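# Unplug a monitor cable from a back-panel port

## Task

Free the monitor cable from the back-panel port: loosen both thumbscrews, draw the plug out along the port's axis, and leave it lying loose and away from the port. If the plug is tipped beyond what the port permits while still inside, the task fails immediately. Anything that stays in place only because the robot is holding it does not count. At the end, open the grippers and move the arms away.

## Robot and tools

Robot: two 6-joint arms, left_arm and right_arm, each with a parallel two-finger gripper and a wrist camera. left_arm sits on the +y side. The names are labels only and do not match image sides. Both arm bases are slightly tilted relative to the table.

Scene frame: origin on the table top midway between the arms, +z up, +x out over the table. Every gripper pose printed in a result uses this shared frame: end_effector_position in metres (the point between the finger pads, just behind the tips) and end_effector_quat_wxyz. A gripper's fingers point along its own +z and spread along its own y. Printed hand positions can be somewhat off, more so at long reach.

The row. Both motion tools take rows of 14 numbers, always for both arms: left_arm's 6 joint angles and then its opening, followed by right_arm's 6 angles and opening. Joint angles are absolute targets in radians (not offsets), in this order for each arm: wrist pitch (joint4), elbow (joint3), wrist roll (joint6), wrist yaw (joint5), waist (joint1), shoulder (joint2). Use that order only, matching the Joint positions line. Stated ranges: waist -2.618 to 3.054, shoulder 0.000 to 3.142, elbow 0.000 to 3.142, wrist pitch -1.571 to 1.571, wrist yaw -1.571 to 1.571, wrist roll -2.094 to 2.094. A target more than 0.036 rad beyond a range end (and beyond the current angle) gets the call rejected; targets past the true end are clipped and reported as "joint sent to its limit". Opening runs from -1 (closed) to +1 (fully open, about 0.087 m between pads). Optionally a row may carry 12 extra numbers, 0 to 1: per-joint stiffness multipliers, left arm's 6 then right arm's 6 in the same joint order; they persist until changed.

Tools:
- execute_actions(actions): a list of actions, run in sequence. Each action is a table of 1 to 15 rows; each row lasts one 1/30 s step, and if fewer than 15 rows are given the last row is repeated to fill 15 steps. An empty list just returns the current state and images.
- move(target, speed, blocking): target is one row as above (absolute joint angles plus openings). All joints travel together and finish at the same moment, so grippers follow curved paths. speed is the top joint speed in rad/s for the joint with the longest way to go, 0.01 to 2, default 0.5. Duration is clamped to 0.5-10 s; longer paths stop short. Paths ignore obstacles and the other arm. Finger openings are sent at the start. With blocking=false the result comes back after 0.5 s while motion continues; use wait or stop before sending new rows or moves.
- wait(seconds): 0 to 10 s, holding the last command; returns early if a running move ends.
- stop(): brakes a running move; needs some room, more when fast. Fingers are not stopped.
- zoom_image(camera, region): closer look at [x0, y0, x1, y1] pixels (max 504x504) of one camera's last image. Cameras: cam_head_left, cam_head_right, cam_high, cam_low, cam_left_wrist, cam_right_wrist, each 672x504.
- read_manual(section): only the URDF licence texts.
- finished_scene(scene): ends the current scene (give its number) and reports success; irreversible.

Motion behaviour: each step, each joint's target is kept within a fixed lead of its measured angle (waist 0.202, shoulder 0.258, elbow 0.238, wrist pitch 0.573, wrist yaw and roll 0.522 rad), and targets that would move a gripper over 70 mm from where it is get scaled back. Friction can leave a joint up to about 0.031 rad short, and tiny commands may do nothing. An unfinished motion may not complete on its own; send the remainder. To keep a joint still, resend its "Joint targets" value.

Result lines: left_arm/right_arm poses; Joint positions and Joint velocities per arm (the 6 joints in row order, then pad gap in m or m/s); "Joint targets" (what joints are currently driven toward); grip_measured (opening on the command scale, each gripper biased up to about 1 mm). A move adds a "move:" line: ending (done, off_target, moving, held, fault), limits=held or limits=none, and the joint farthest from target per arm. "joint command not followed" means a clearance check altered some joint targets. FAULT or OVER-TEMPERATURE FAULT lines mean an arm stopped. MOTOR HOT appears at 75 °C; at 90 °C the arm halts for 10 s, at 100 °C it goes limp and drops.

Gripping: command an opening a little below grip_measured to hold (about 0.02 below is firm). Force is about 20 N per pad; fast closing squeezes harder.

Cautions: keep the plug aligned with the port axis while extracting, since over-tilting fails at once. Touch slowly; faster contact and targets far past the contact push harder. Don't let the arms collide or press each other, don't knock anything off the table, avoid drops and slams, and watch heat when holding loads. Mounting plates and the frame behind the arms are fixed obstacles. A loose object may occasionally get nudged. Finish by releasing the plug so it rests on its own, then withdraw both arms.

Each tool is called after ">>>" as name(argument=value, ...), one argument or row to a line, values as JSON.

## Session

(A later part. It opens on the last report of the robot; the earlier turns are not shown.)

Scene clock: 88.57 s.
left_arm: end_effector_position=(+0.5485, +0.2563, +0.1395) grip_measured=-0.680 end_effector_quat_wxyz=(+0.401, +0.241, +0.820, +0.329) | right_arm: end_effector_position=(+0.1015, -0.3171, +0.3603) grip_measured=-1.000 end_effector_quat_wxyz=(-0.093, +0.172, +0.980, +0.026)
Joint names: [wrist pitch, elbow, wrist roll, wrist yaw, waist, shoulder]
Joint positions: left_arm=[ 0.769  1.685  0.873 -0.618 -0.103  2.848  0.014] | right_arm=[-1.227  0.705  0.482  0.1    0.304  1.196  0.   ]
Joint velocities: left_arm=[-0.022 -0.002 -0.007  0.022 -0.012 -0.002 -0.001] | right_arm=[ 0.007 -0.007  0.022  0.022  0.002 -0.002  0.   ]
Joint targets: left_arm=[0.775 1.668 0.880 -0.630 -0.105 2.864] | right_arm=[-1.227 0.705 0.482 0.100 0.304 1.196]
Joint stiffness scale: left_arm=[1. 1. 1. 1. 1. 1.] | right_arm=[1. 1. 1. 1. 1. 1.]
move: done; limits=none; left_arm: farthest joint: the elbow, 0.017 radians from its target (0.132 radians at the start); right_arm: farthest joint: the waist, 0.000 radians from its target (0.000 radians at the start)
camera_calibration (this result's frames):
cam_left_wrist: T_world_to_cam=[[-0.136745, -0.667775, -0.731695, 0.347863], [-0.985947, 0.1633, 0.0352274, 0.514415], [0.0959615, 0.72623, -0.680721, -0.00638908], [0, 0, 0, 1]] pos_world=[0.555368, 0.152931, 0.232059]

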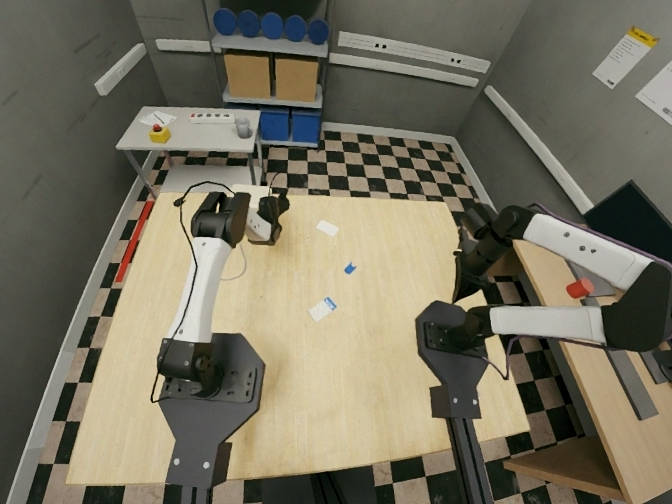

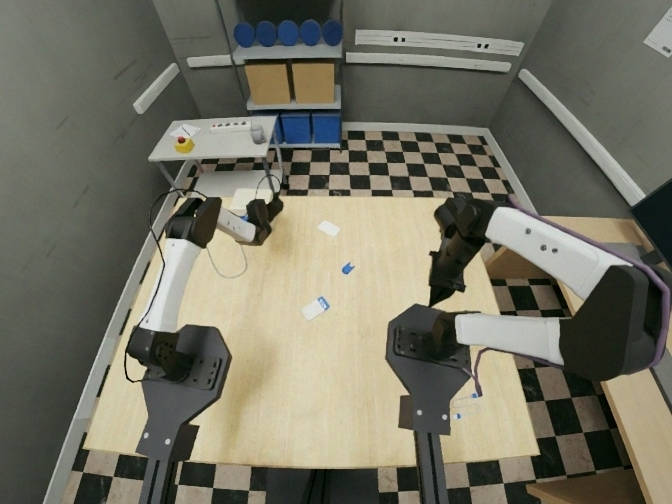

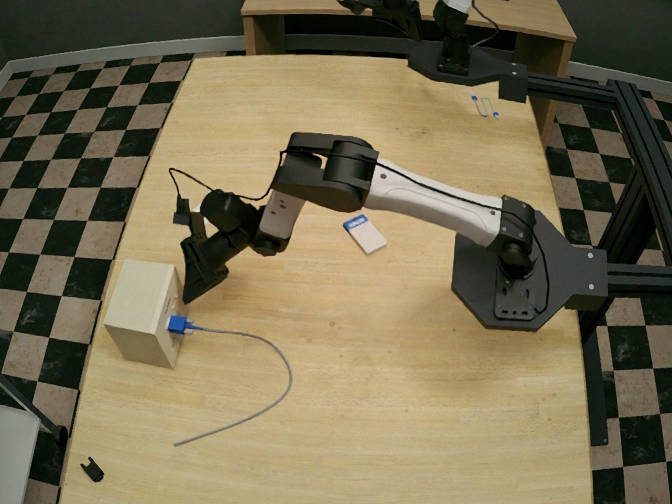

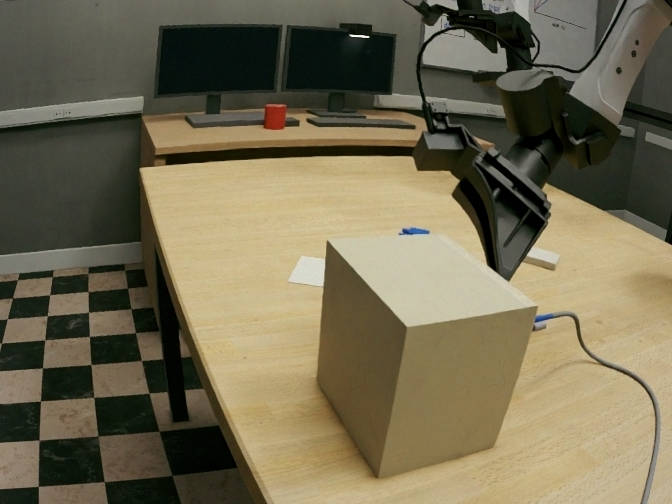

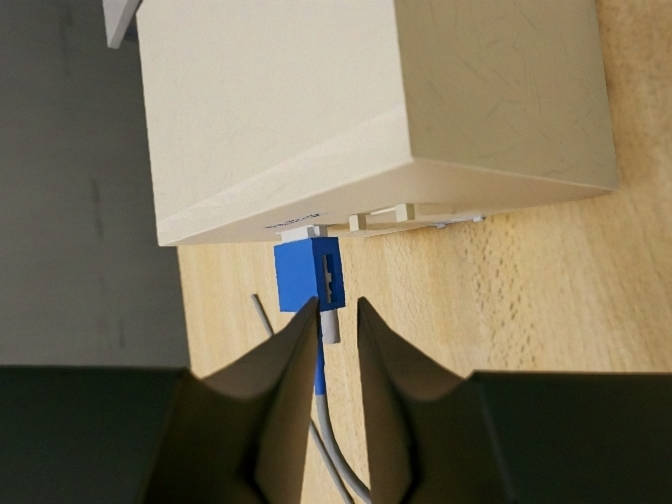

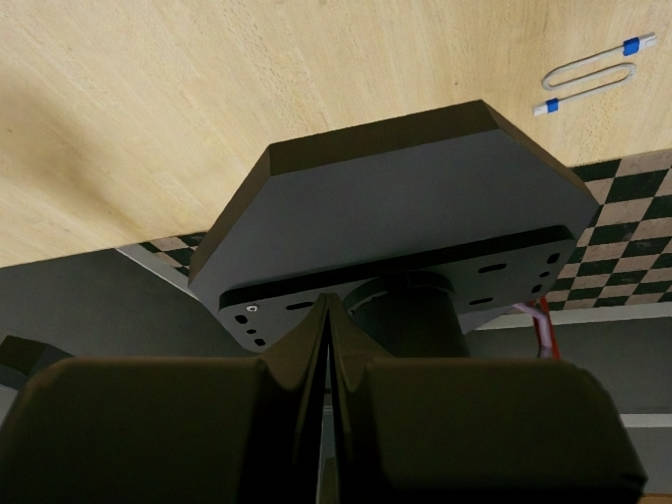

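>>> move(
  target=[0.815,1.648,0.88,-0.63,-0.057,2.885,-0.68,-1.227,0.705,0.482,0.1,0.304,1.196,-1],
  speed=0.06,
)

>>> zoom_image(
  camera="cam_left_wrist",
  region=[236, 220, 436, 400],
)

Scene clock: 90.20 s.
left_arm: end_effector_position=(+0.5394, +0.2779, +0.1243) grip_measured=-0.680 end_effector_quat_wxyz=(+0.390, +0.229, +0.825, +0.337) | right_arm: end_effector_position=(+0.1015, -0.3171, +0.3603) grip_measured=-1.000 end_effector_quat_wxyz=(-0.093, +0.172, +0.980, +0.026)
Joint names: [wrist pitch, elbow, wrist roll, wrist yaw, waist, shoulder]
Joint positions: left_arm=[ 0.81   1.665  0.873 -0.619 -0.066  2.869  0.014] | right_arm=[-1.227  0.705  0.482  0.1    0.304  1.196  0.   ]
Joint velocities: left_arm=[ 0.081  0.002 -0.051 -0.051  0.017 -0.007  0.001] | right_arm=[ 0.007  0.017 -0.007  0.022 -0.002 -0.012  0.   ]
Joint targets: left_arm=[0.815 1.648 0.880 -0.630 -0.057 2.885] | right_arm=[-1.227 0.705 0.482 0.100 0.304 1.196]
Joint stiffness scale: left_arm=[1. 1. 1. 1. 1. 1.] | right_arm=[1. 1. 1. 1. 1. 1.]
move: done; limits=none; left_arm: farthest joint: the elbow, 0.017 radians from its target (0.037 radians at the start); right_arm: farthest joint: the waist, 0.000 radians from its target (0.000 radians at the start)
camera_calibration (this result's frames):
cam_left_wrist: T_world_to_cam=[[-0.118827, -0.668758, -0.733923, 0.340781], [-0.990894, 0.127002, 0.0447067, 0.514023], [0.0633115, 0.732553, -0.67776, -0.0159966], [0, 0, 0, 1]] pos_world=[0.550849, 0.174337, 0.216285]

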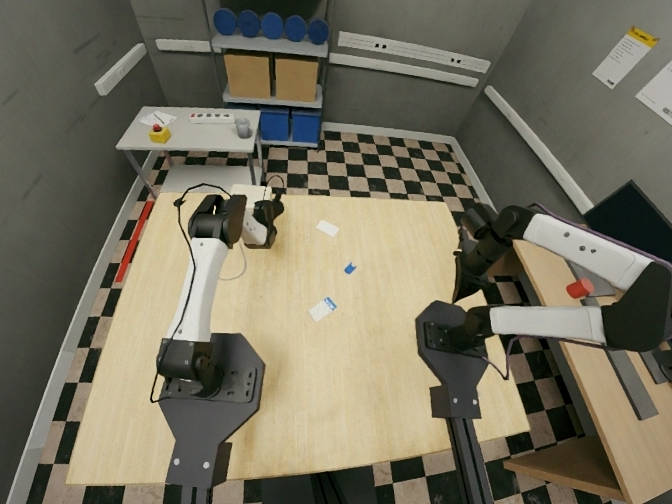

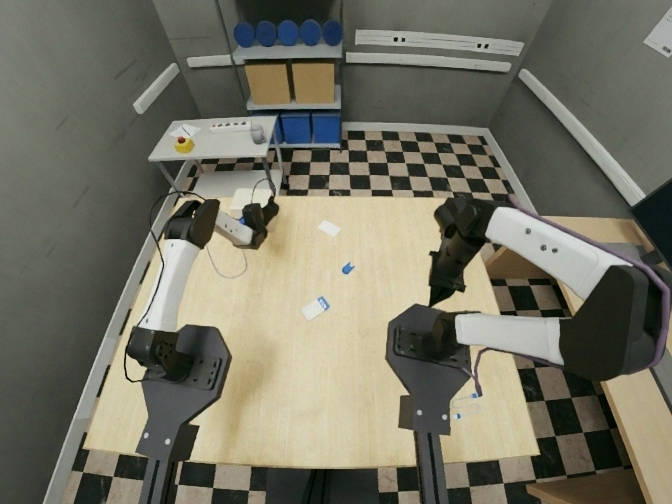

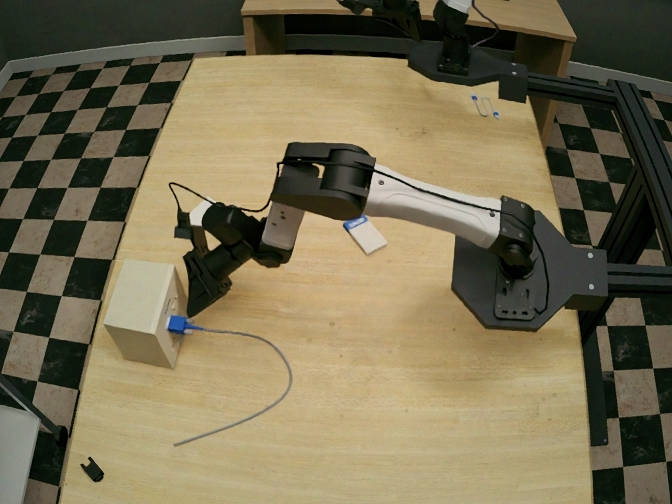

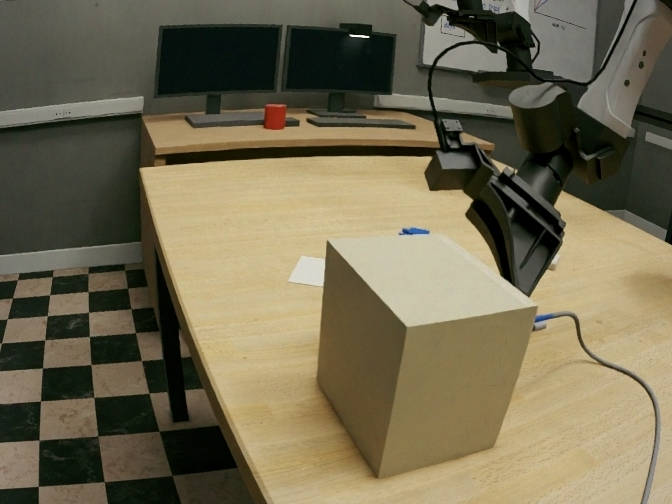

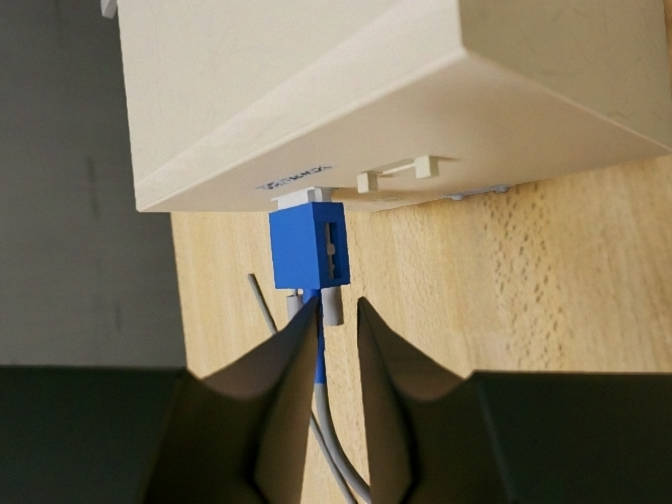

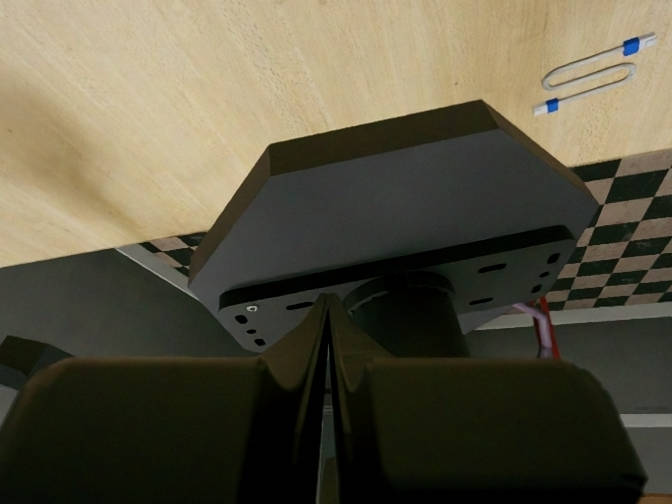

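Region (236, 220, 436, 400) of cam_left_wrist's 672x504 image, scaled by 2.520, with more detail than that image has; it fills the top 454 rows of this view, and the rest is white.

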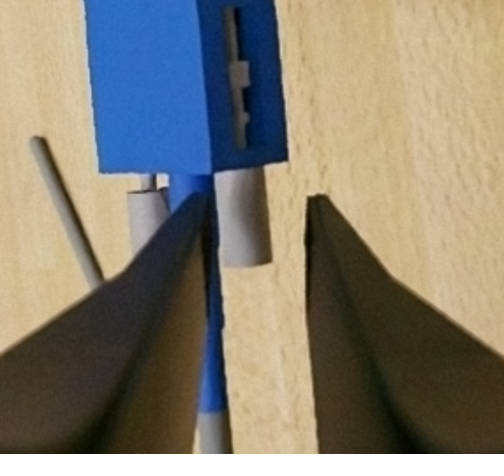

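>>> execute_actions(
  actions=[],
)

Scene clock: 91.77 s.
left_arm: end_effector_position=(+0.5395, +0.2779, +0.1244) grip_measured=-0.680 end_effector_quat_wxyz=(+0.390, +0.229, +0.825, +0.337) | right_arm: end_effector_position=(+0.1015, -0.3171, +0.3603) grip_measured=-1.000 end_effector_quat_wxyz=(-0.093, +0.172, +0.980, +0.026)
Joint names: [wrist pitch, elbow, wrist roll, wrist yaw, waist, shoulder]
Joint positions: left_arm=[ 0.81   1.665  0.873 -0.619 -0.066  2.869  0.014] | right_arm=[-1.227  0.705  0.482  0.1    0.304  1.196  0.   ]
Joint velocities: left_arm=[ 0.022 -0.007 -0.037  0.007  0.007 -0.002 -0.001] | right_arm=[-0.051  0.002  0.007  0.007 -0.002 -0.012  0.   ]
Joint targets: left_arm=[0.815 1.648 0.880 -0.630 -0.057 2.885] | right_arm=[-1.227 0.705 0.482 0.100 0.304 1.196]
Joint stiffness scale: left_arm=[1. 1. 1. 1. 1. 1.] | right_arm=[1. 1. 1. 1. 1. 1.]
camera_calibration (this result's frames):
cam_left_wrist: T_world_to_cam=[[-0.118506, -0.66881, -0.733927, 0.340678], [-0.99092, 0.126932, 0.0443329, 0.514143], [0.0635083, 0.732517, -0.67778, -0.016055], [0, 0, 0, 1]] pos_world=[0.550867, 0.174348, 0.216357]

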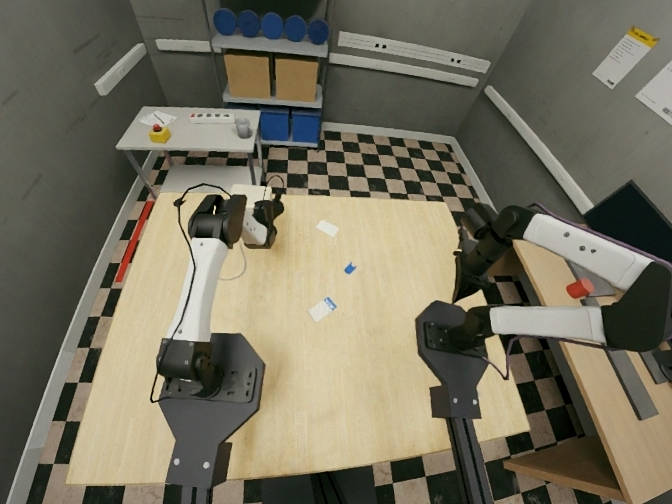

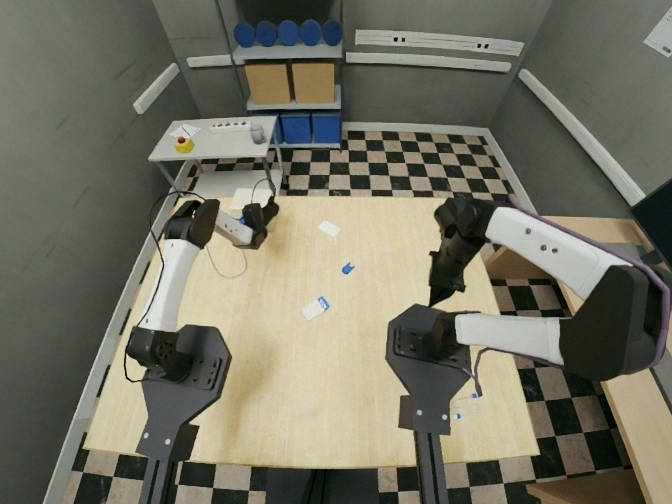

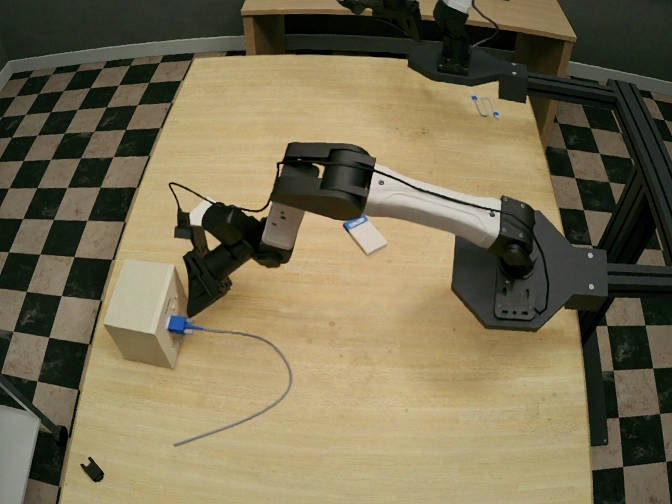

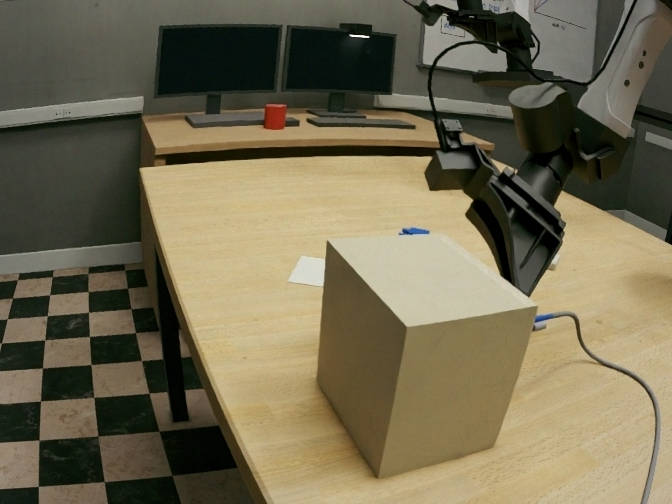

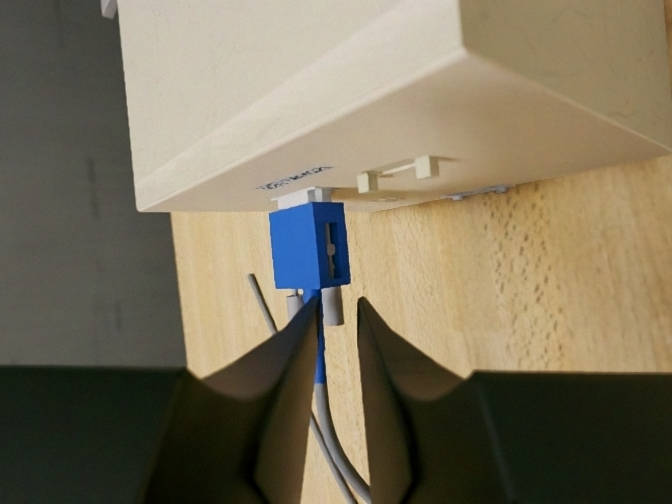

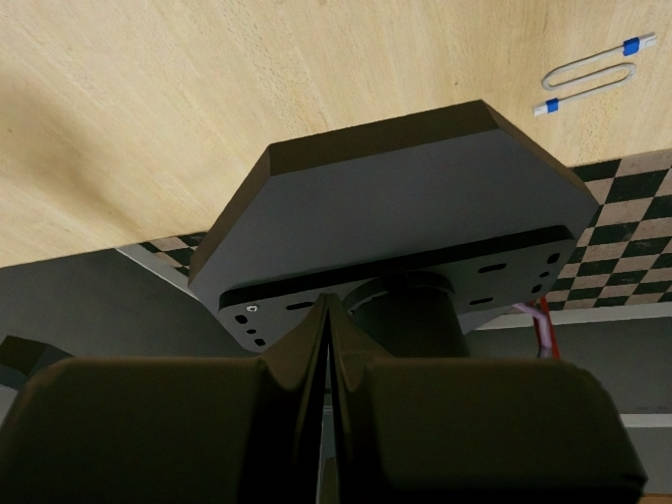

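>>> move(
  target=[0.815,1.695,0.88,-0.63,-0.036,2.90,-0.70,-1.227,0.705,0.482,0.1,0.304,1.196,-1],
  speed=0.05,
)

>>> zoom_image(
  camera="cam_left_wrist",
  region=[250, 220, 430, 380],
)

Scene clock: 93.00 s.
left_arm: end_effector_position=(+0.5402, +0.2887, +0.1202) grip_measured=-0.700 end_effector_quat_wxyz=(+0.387, +0.221, +0.827, +0.342) | right_arm: end_effector_position=(+0.1015, -0.3171, +0.3603) grip_measured=-1.000 end_effector_quat_wxyz=(-0.093, +0.172, +0.980, +0.026)
Joint names: [wrist pitch, elbow, wrist roll, wrist yaw, waist, shoulder]
Joint positions: left_arm=[ 0.81   1.679  0.873 -0.619 -0.046  2.881  0.013] | right_arm=[-1.227  0.705  0.482  0.1    0.304  1.196  0.   ]
Joint velocities: left_arm=[-0.037  0.007  0.022  0.007 -0.007 -0.007  0.001] | right_arm=[ 0.007 -0.002 -0.022 -0.051 -0.012 -0.007  0.   ]
Joint targets: left_arm=[0.815 1.695 0.880 -0.630 -0.036 2.900] | right_arm=[-1.227 0.705 0.482 0.100 0.304 1.196]
Joint stiffness scale: left_arm=[1. 1. 1. 1. 1. 1.] | right_arm=[1. 1. 1. 1. 1. 1.]
move: done; limits=none; left_arm: farthest joint: the shoulder, 0.019 radians from its target (0.031 radians at the start); right_arm: farthest joint: the waist, 0.000 radians from its target (0.000 radians at the start)
camera_calibration (this result's frames):
cam_left_wrist: T_world_to_cam=[[-0.10594, -0.670063, -0.734706, 0.338602], [-0.993163, 0.107729, 0.044957, 0.52034], [0.0490255, 0.734446, -0.676894, -0.0197642], [0, 0, 0, 1]] pos_world=[0.553623, 0.185344, 0.212002]

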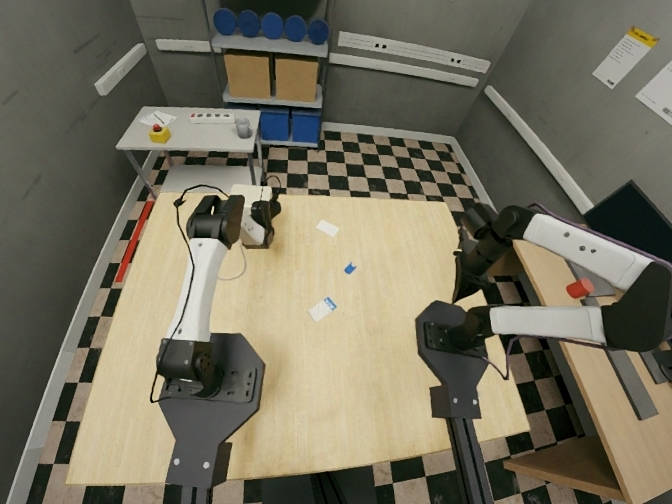

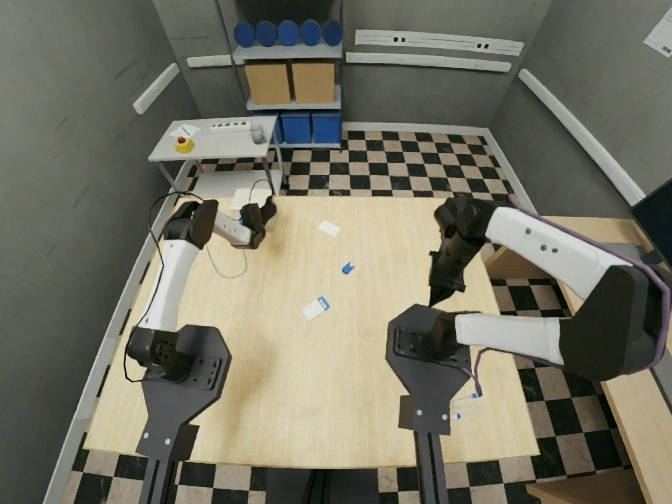

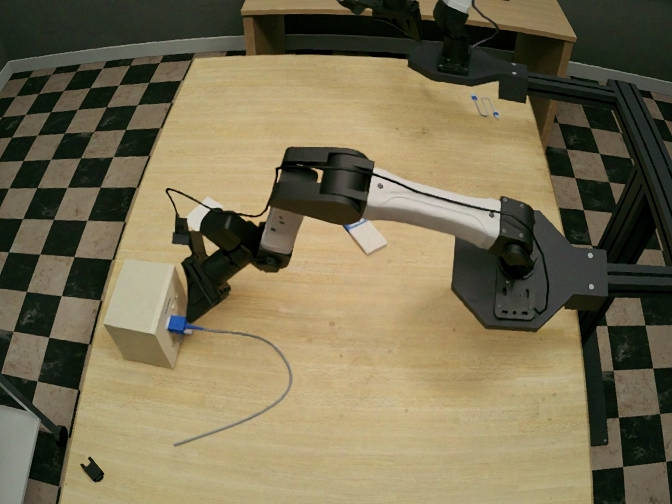

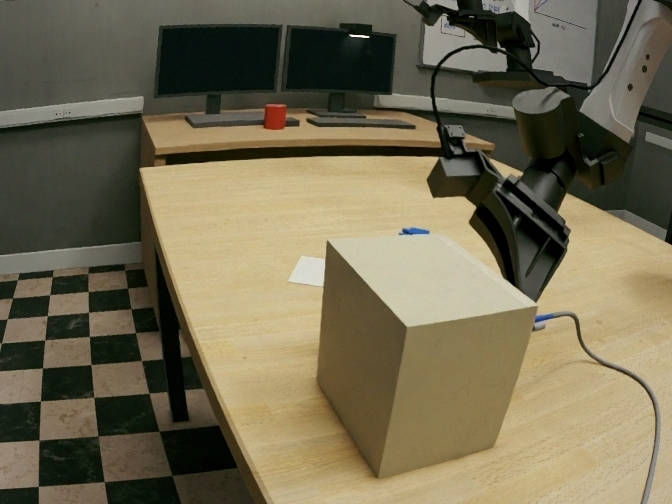

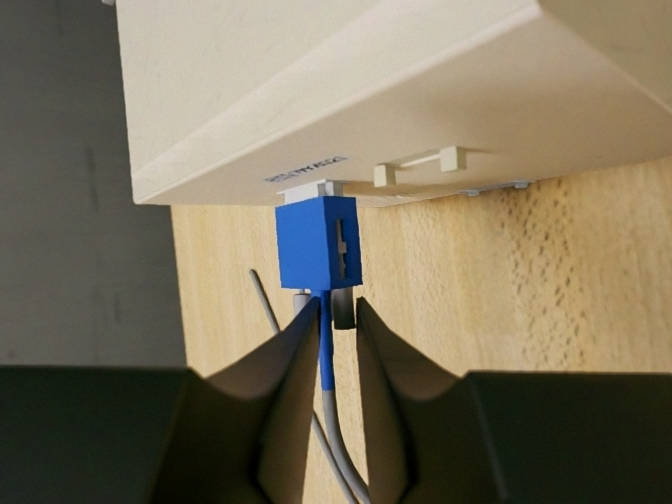

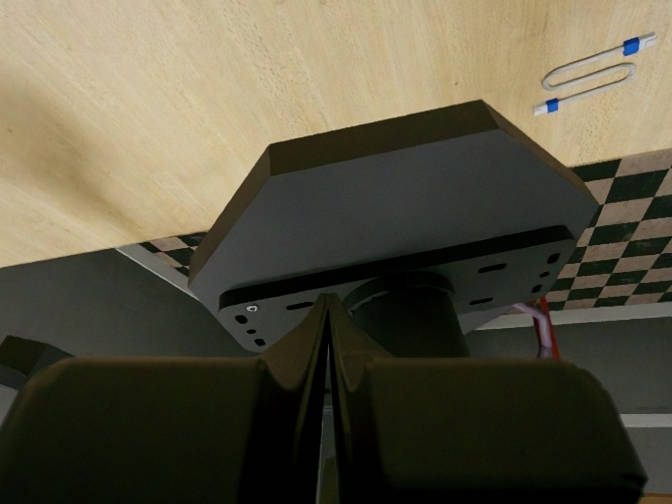

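Region (250, 220, 430, 380) of cam_left_wrist's 672x504 image, scaled by 2.800, with more detail than that image has.

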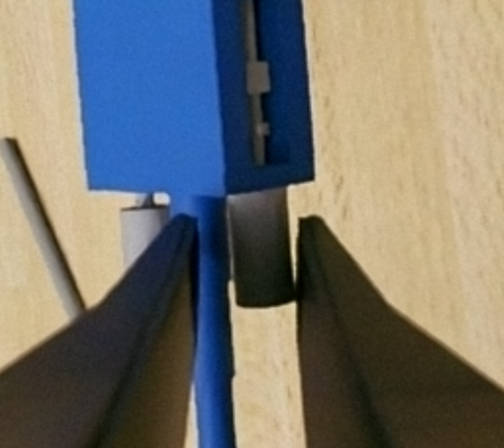

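>>> move(
  target=[0.815,1.703,0.88,-0.63,-0.034,2.911,-0.72,-1.227,0.705,0.482,0.1,0.304,1.196,-1],
  speed=0.03,
)

>>> zoom_image(
  camera="cam_left_wrist",
  region=[250, 220, 430, 380],
)

Scene clock: 94.73 s.
left_arm: end_effector_position=(+0.5399, +0.2881, +0.1169) grip_measured=-0.720 end_effector_quat_wxyz=(+0.386, +0.222, +0.828, +0.342) | right_arm: end_effector_position=(+0.1015, -0.3171, +0.3603) grip_measured=-1.000 end_effector_quat_wxyz=(-0.093, +0.172, +0.980, +0.026)
Joint names: [wrist pitch, elbow, wrist roll, wrist yaw, waist, shoulder]
Joint positions: left_arm=[ 0.811  1.687  0.873 -0.619 -0.046  2.891  0.012] | right_arm=[-1.227  0.705  0.482  0.1    0.304  1.196  0.   ]
Joint velocities: left_arm=[-0.037  0.002 -0.037 -0.022 -0.012  0.012  0.001] | right_arm=[ 0.051 -0.012 -0.037 -0.051  0.007  0.017  0.   ]
Joint targets: left_arm=[0.815 1.703 0.880 -0.630 -0.034 2.911] | right_arm=[-1.227 0.705 0.482 0.100 0.304 1.196]
Joint stiffness scale: left_arm=[1. 1. 1. 1. 1. 1.] | right_arm=[1. 1. 1. 1. 1. 1.]
move: done; limits=none; left_arm: farthest joint: the shoulder, 0.020 radians from its target (0.030 radians at the start); right_arm: farthest joint: the waist, 0.000 radians from its target (0.000 radians at the start)
camera_calibration (this result's frames):
cam_left_wrist: T_world_to_cam=[[-0.107546, -0.669833, -0.734682, 0.336604], [-0.993039, 0.10808, 0.0468264, 0.519869], [0.0480382, 0.734603, -0.676794, -0.0210209], [0, 0, 0, 1]] pos_world=[0.553461, 0.184723, 0.208726]

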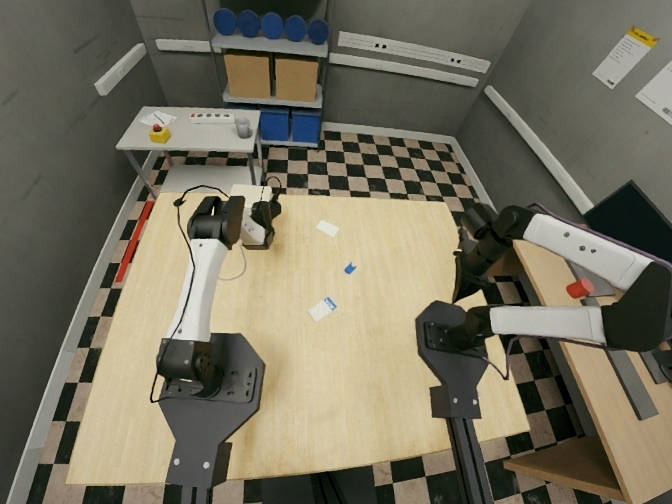

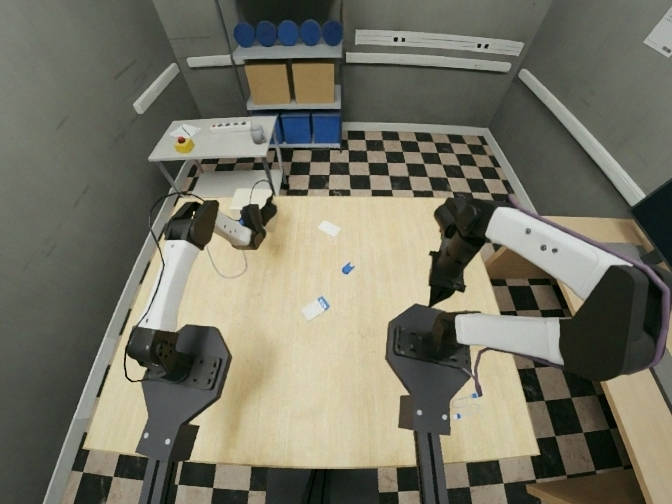

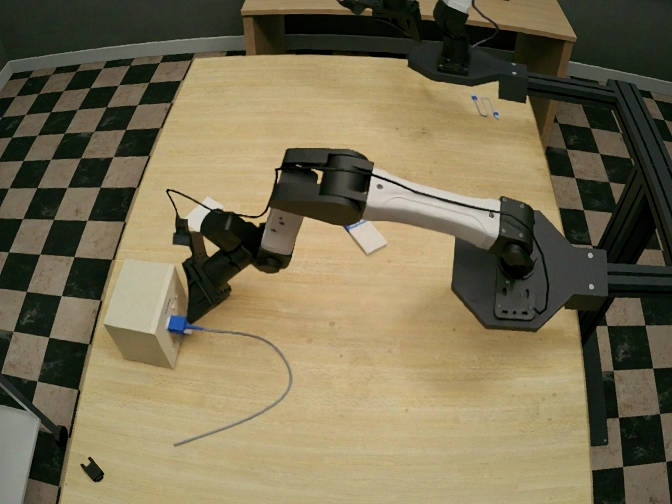

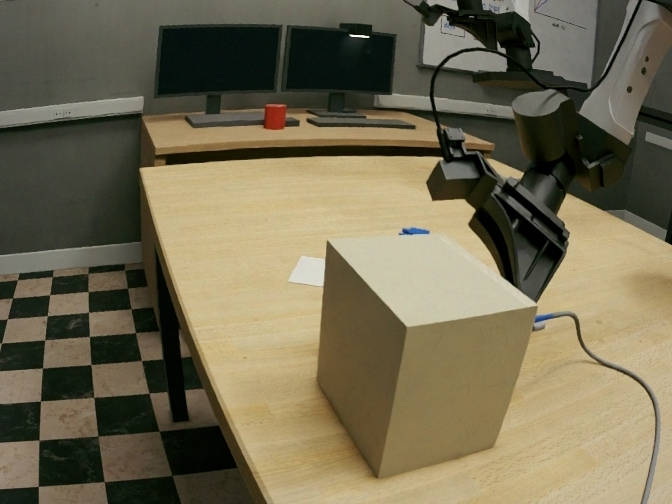

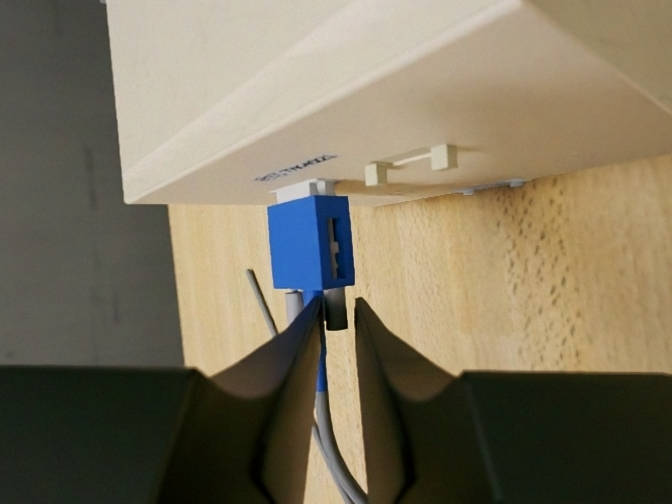

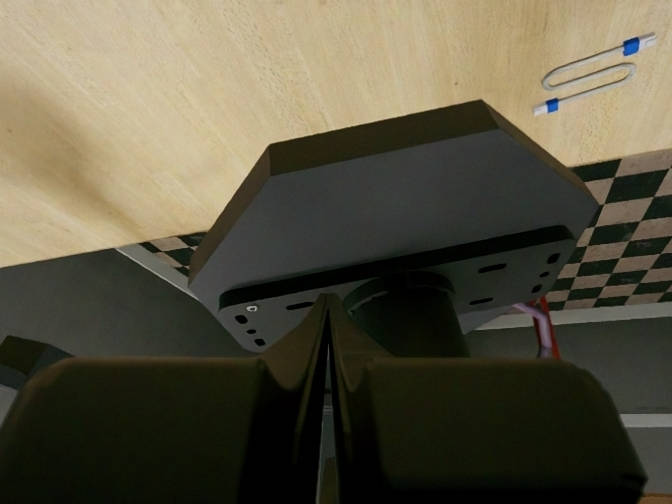

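Region (250, 220, 430, 380) of cam_left_wrist's 672x504 image, scaled by 2.800, with more detail than that image has.

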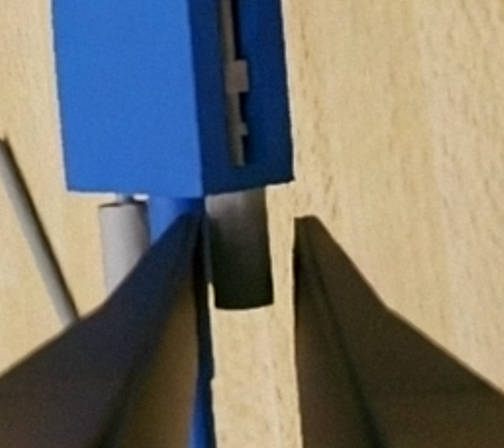

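>>> move(
  target=[0.815,1.705,0.88,-0.63,-0.028,2.916,-0.72,-1.227,0.705,0.482,0.1,0.304,1.196,-1],
  speed=0.03,
)

>>> zoom_image(
  camera="cam_left_wrist",
  region=[250, 220, 430, 380],
)

Scene clock: 96.10 s.
left_arm: end_effector_position=(+0.5398, +0.2893, +0.1167) grip_measured=-0.720 end_effector_quat_wxyz=(+0.386, +0.221, +0.828, +0.342) | right_arm: end_effector_position=(+0.1015, -0.3171, +0.3603) grip_measured=-1.000 end_effector_quat_wxyz=(-0.093, +0.172, +0.980, +0.026)
Joint names: [wrist pitch, elbow, wrist roll, wrist yaw, waist, shoulder]
Joint positions: left_arm=[ 0.811  1.687  0.873 -0.619 -0.044  2.891  0.012] | right_arm=[-1.227  0.705  0.482  0.1    0.304  1.196  0.   ]
Joint velocities: left_arm=[ 0.066 -0.002 -0.051  0.037  0.017 -0.002 -0.   ] | right_arm=[ 0.022 -0.002 -0.037  0.022  0.002  0.007  0.   ]
Joint targets: left_arm=[0.815 1.705 0.880 -0.630 -0.028 2.916] | right_arm=[-1.227 0.705 0.482 0.100 0.304 1.196]
Joint stiffness scale: left_arm=[1. 1. 1. 1. 1. 1.] | right_arm=[1. 1. 1. 1. 1. 1.]
move: off_target (left_arm); limits=none; left_arm: farthest joint: the shoulder, 0.025 radians from its target (0.025 radians at the start); right_arm: farthest joint: the waist, 0.000 radians from its target (0.000 radians at the start)
camera_calibration (this result's frames):
cam_left_wrist: T_world_to_cam=[[-0.106546, -0.669899, -0.734768, 0.336698], [-0.993223, 0.106216, 0.0471851, 0.520265], [0.0464349, 0.734815, -0.676676, -0.0211954], [0, 0, 0, 1]] pos_world=[0.553597, 0.185868, 0.208503]

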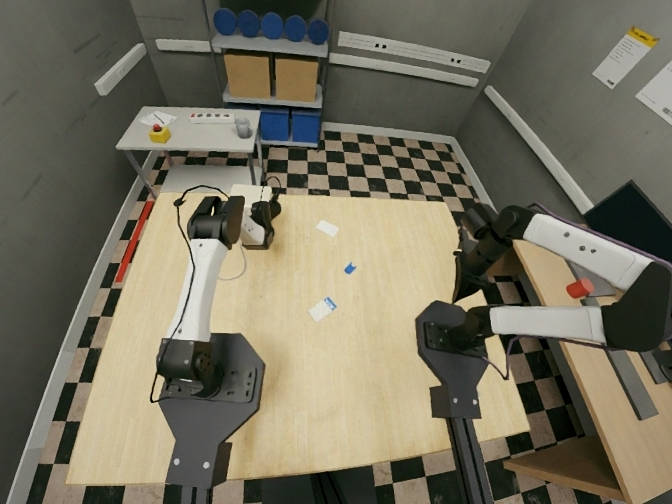

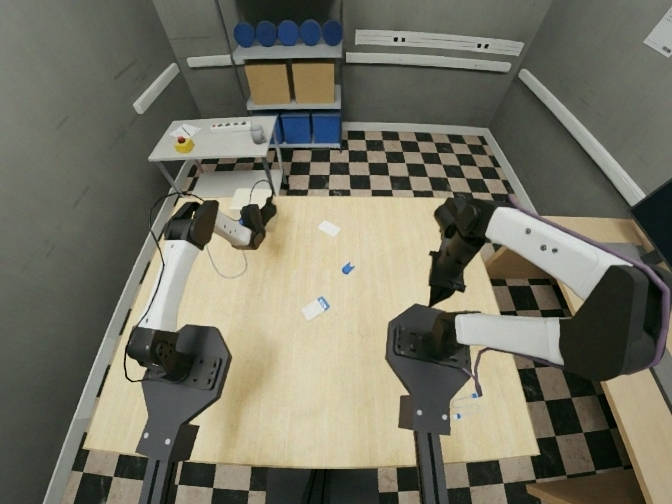

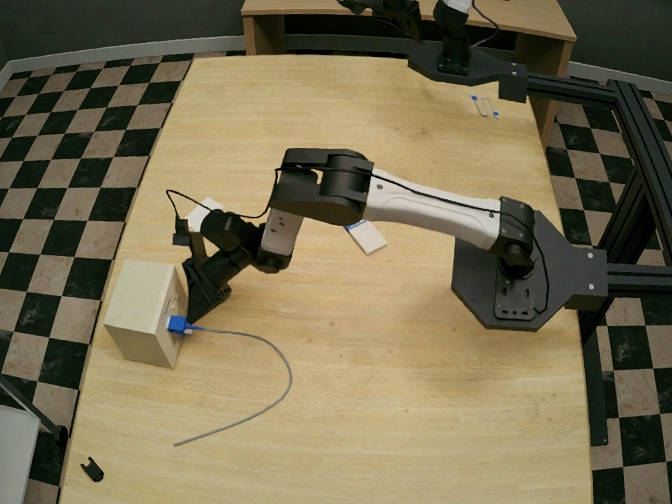

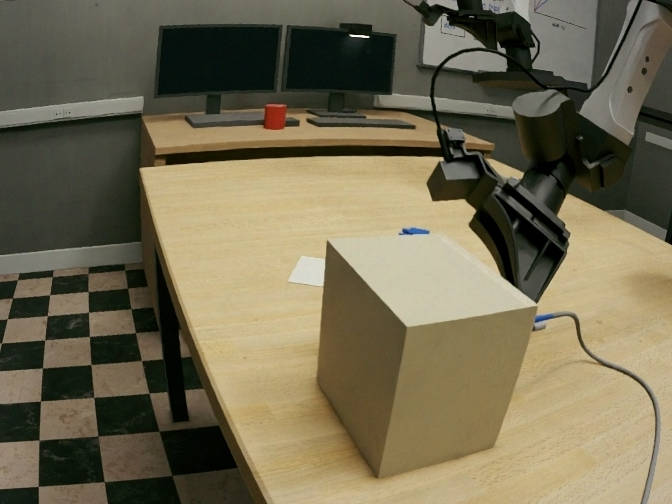

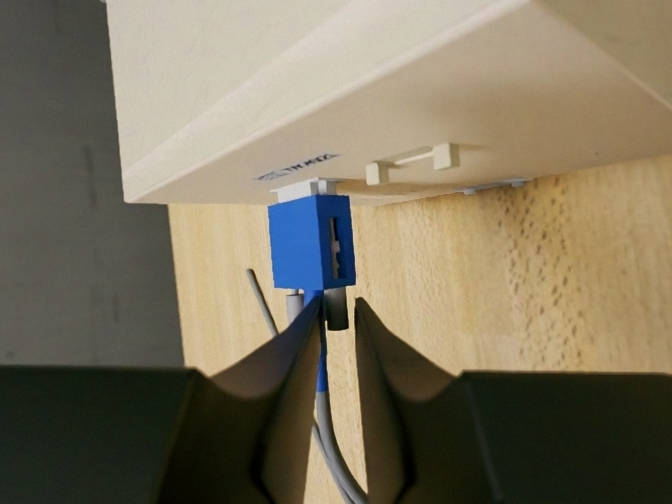

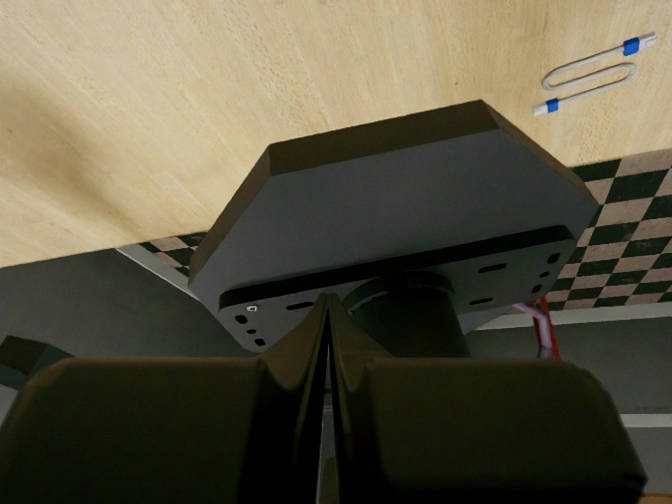

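Region (250, 220, 430, 380) of cam_left_wrist's 672x504 image, scaled by 2.800, with more detail than that image has.

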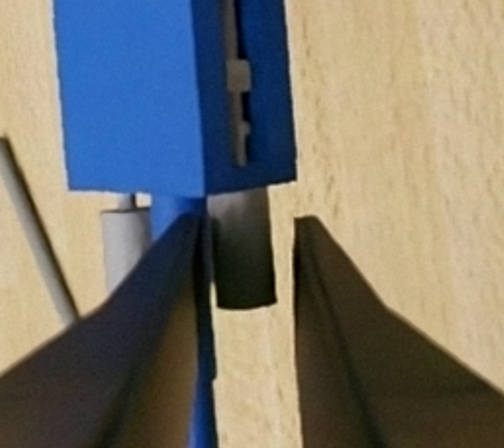

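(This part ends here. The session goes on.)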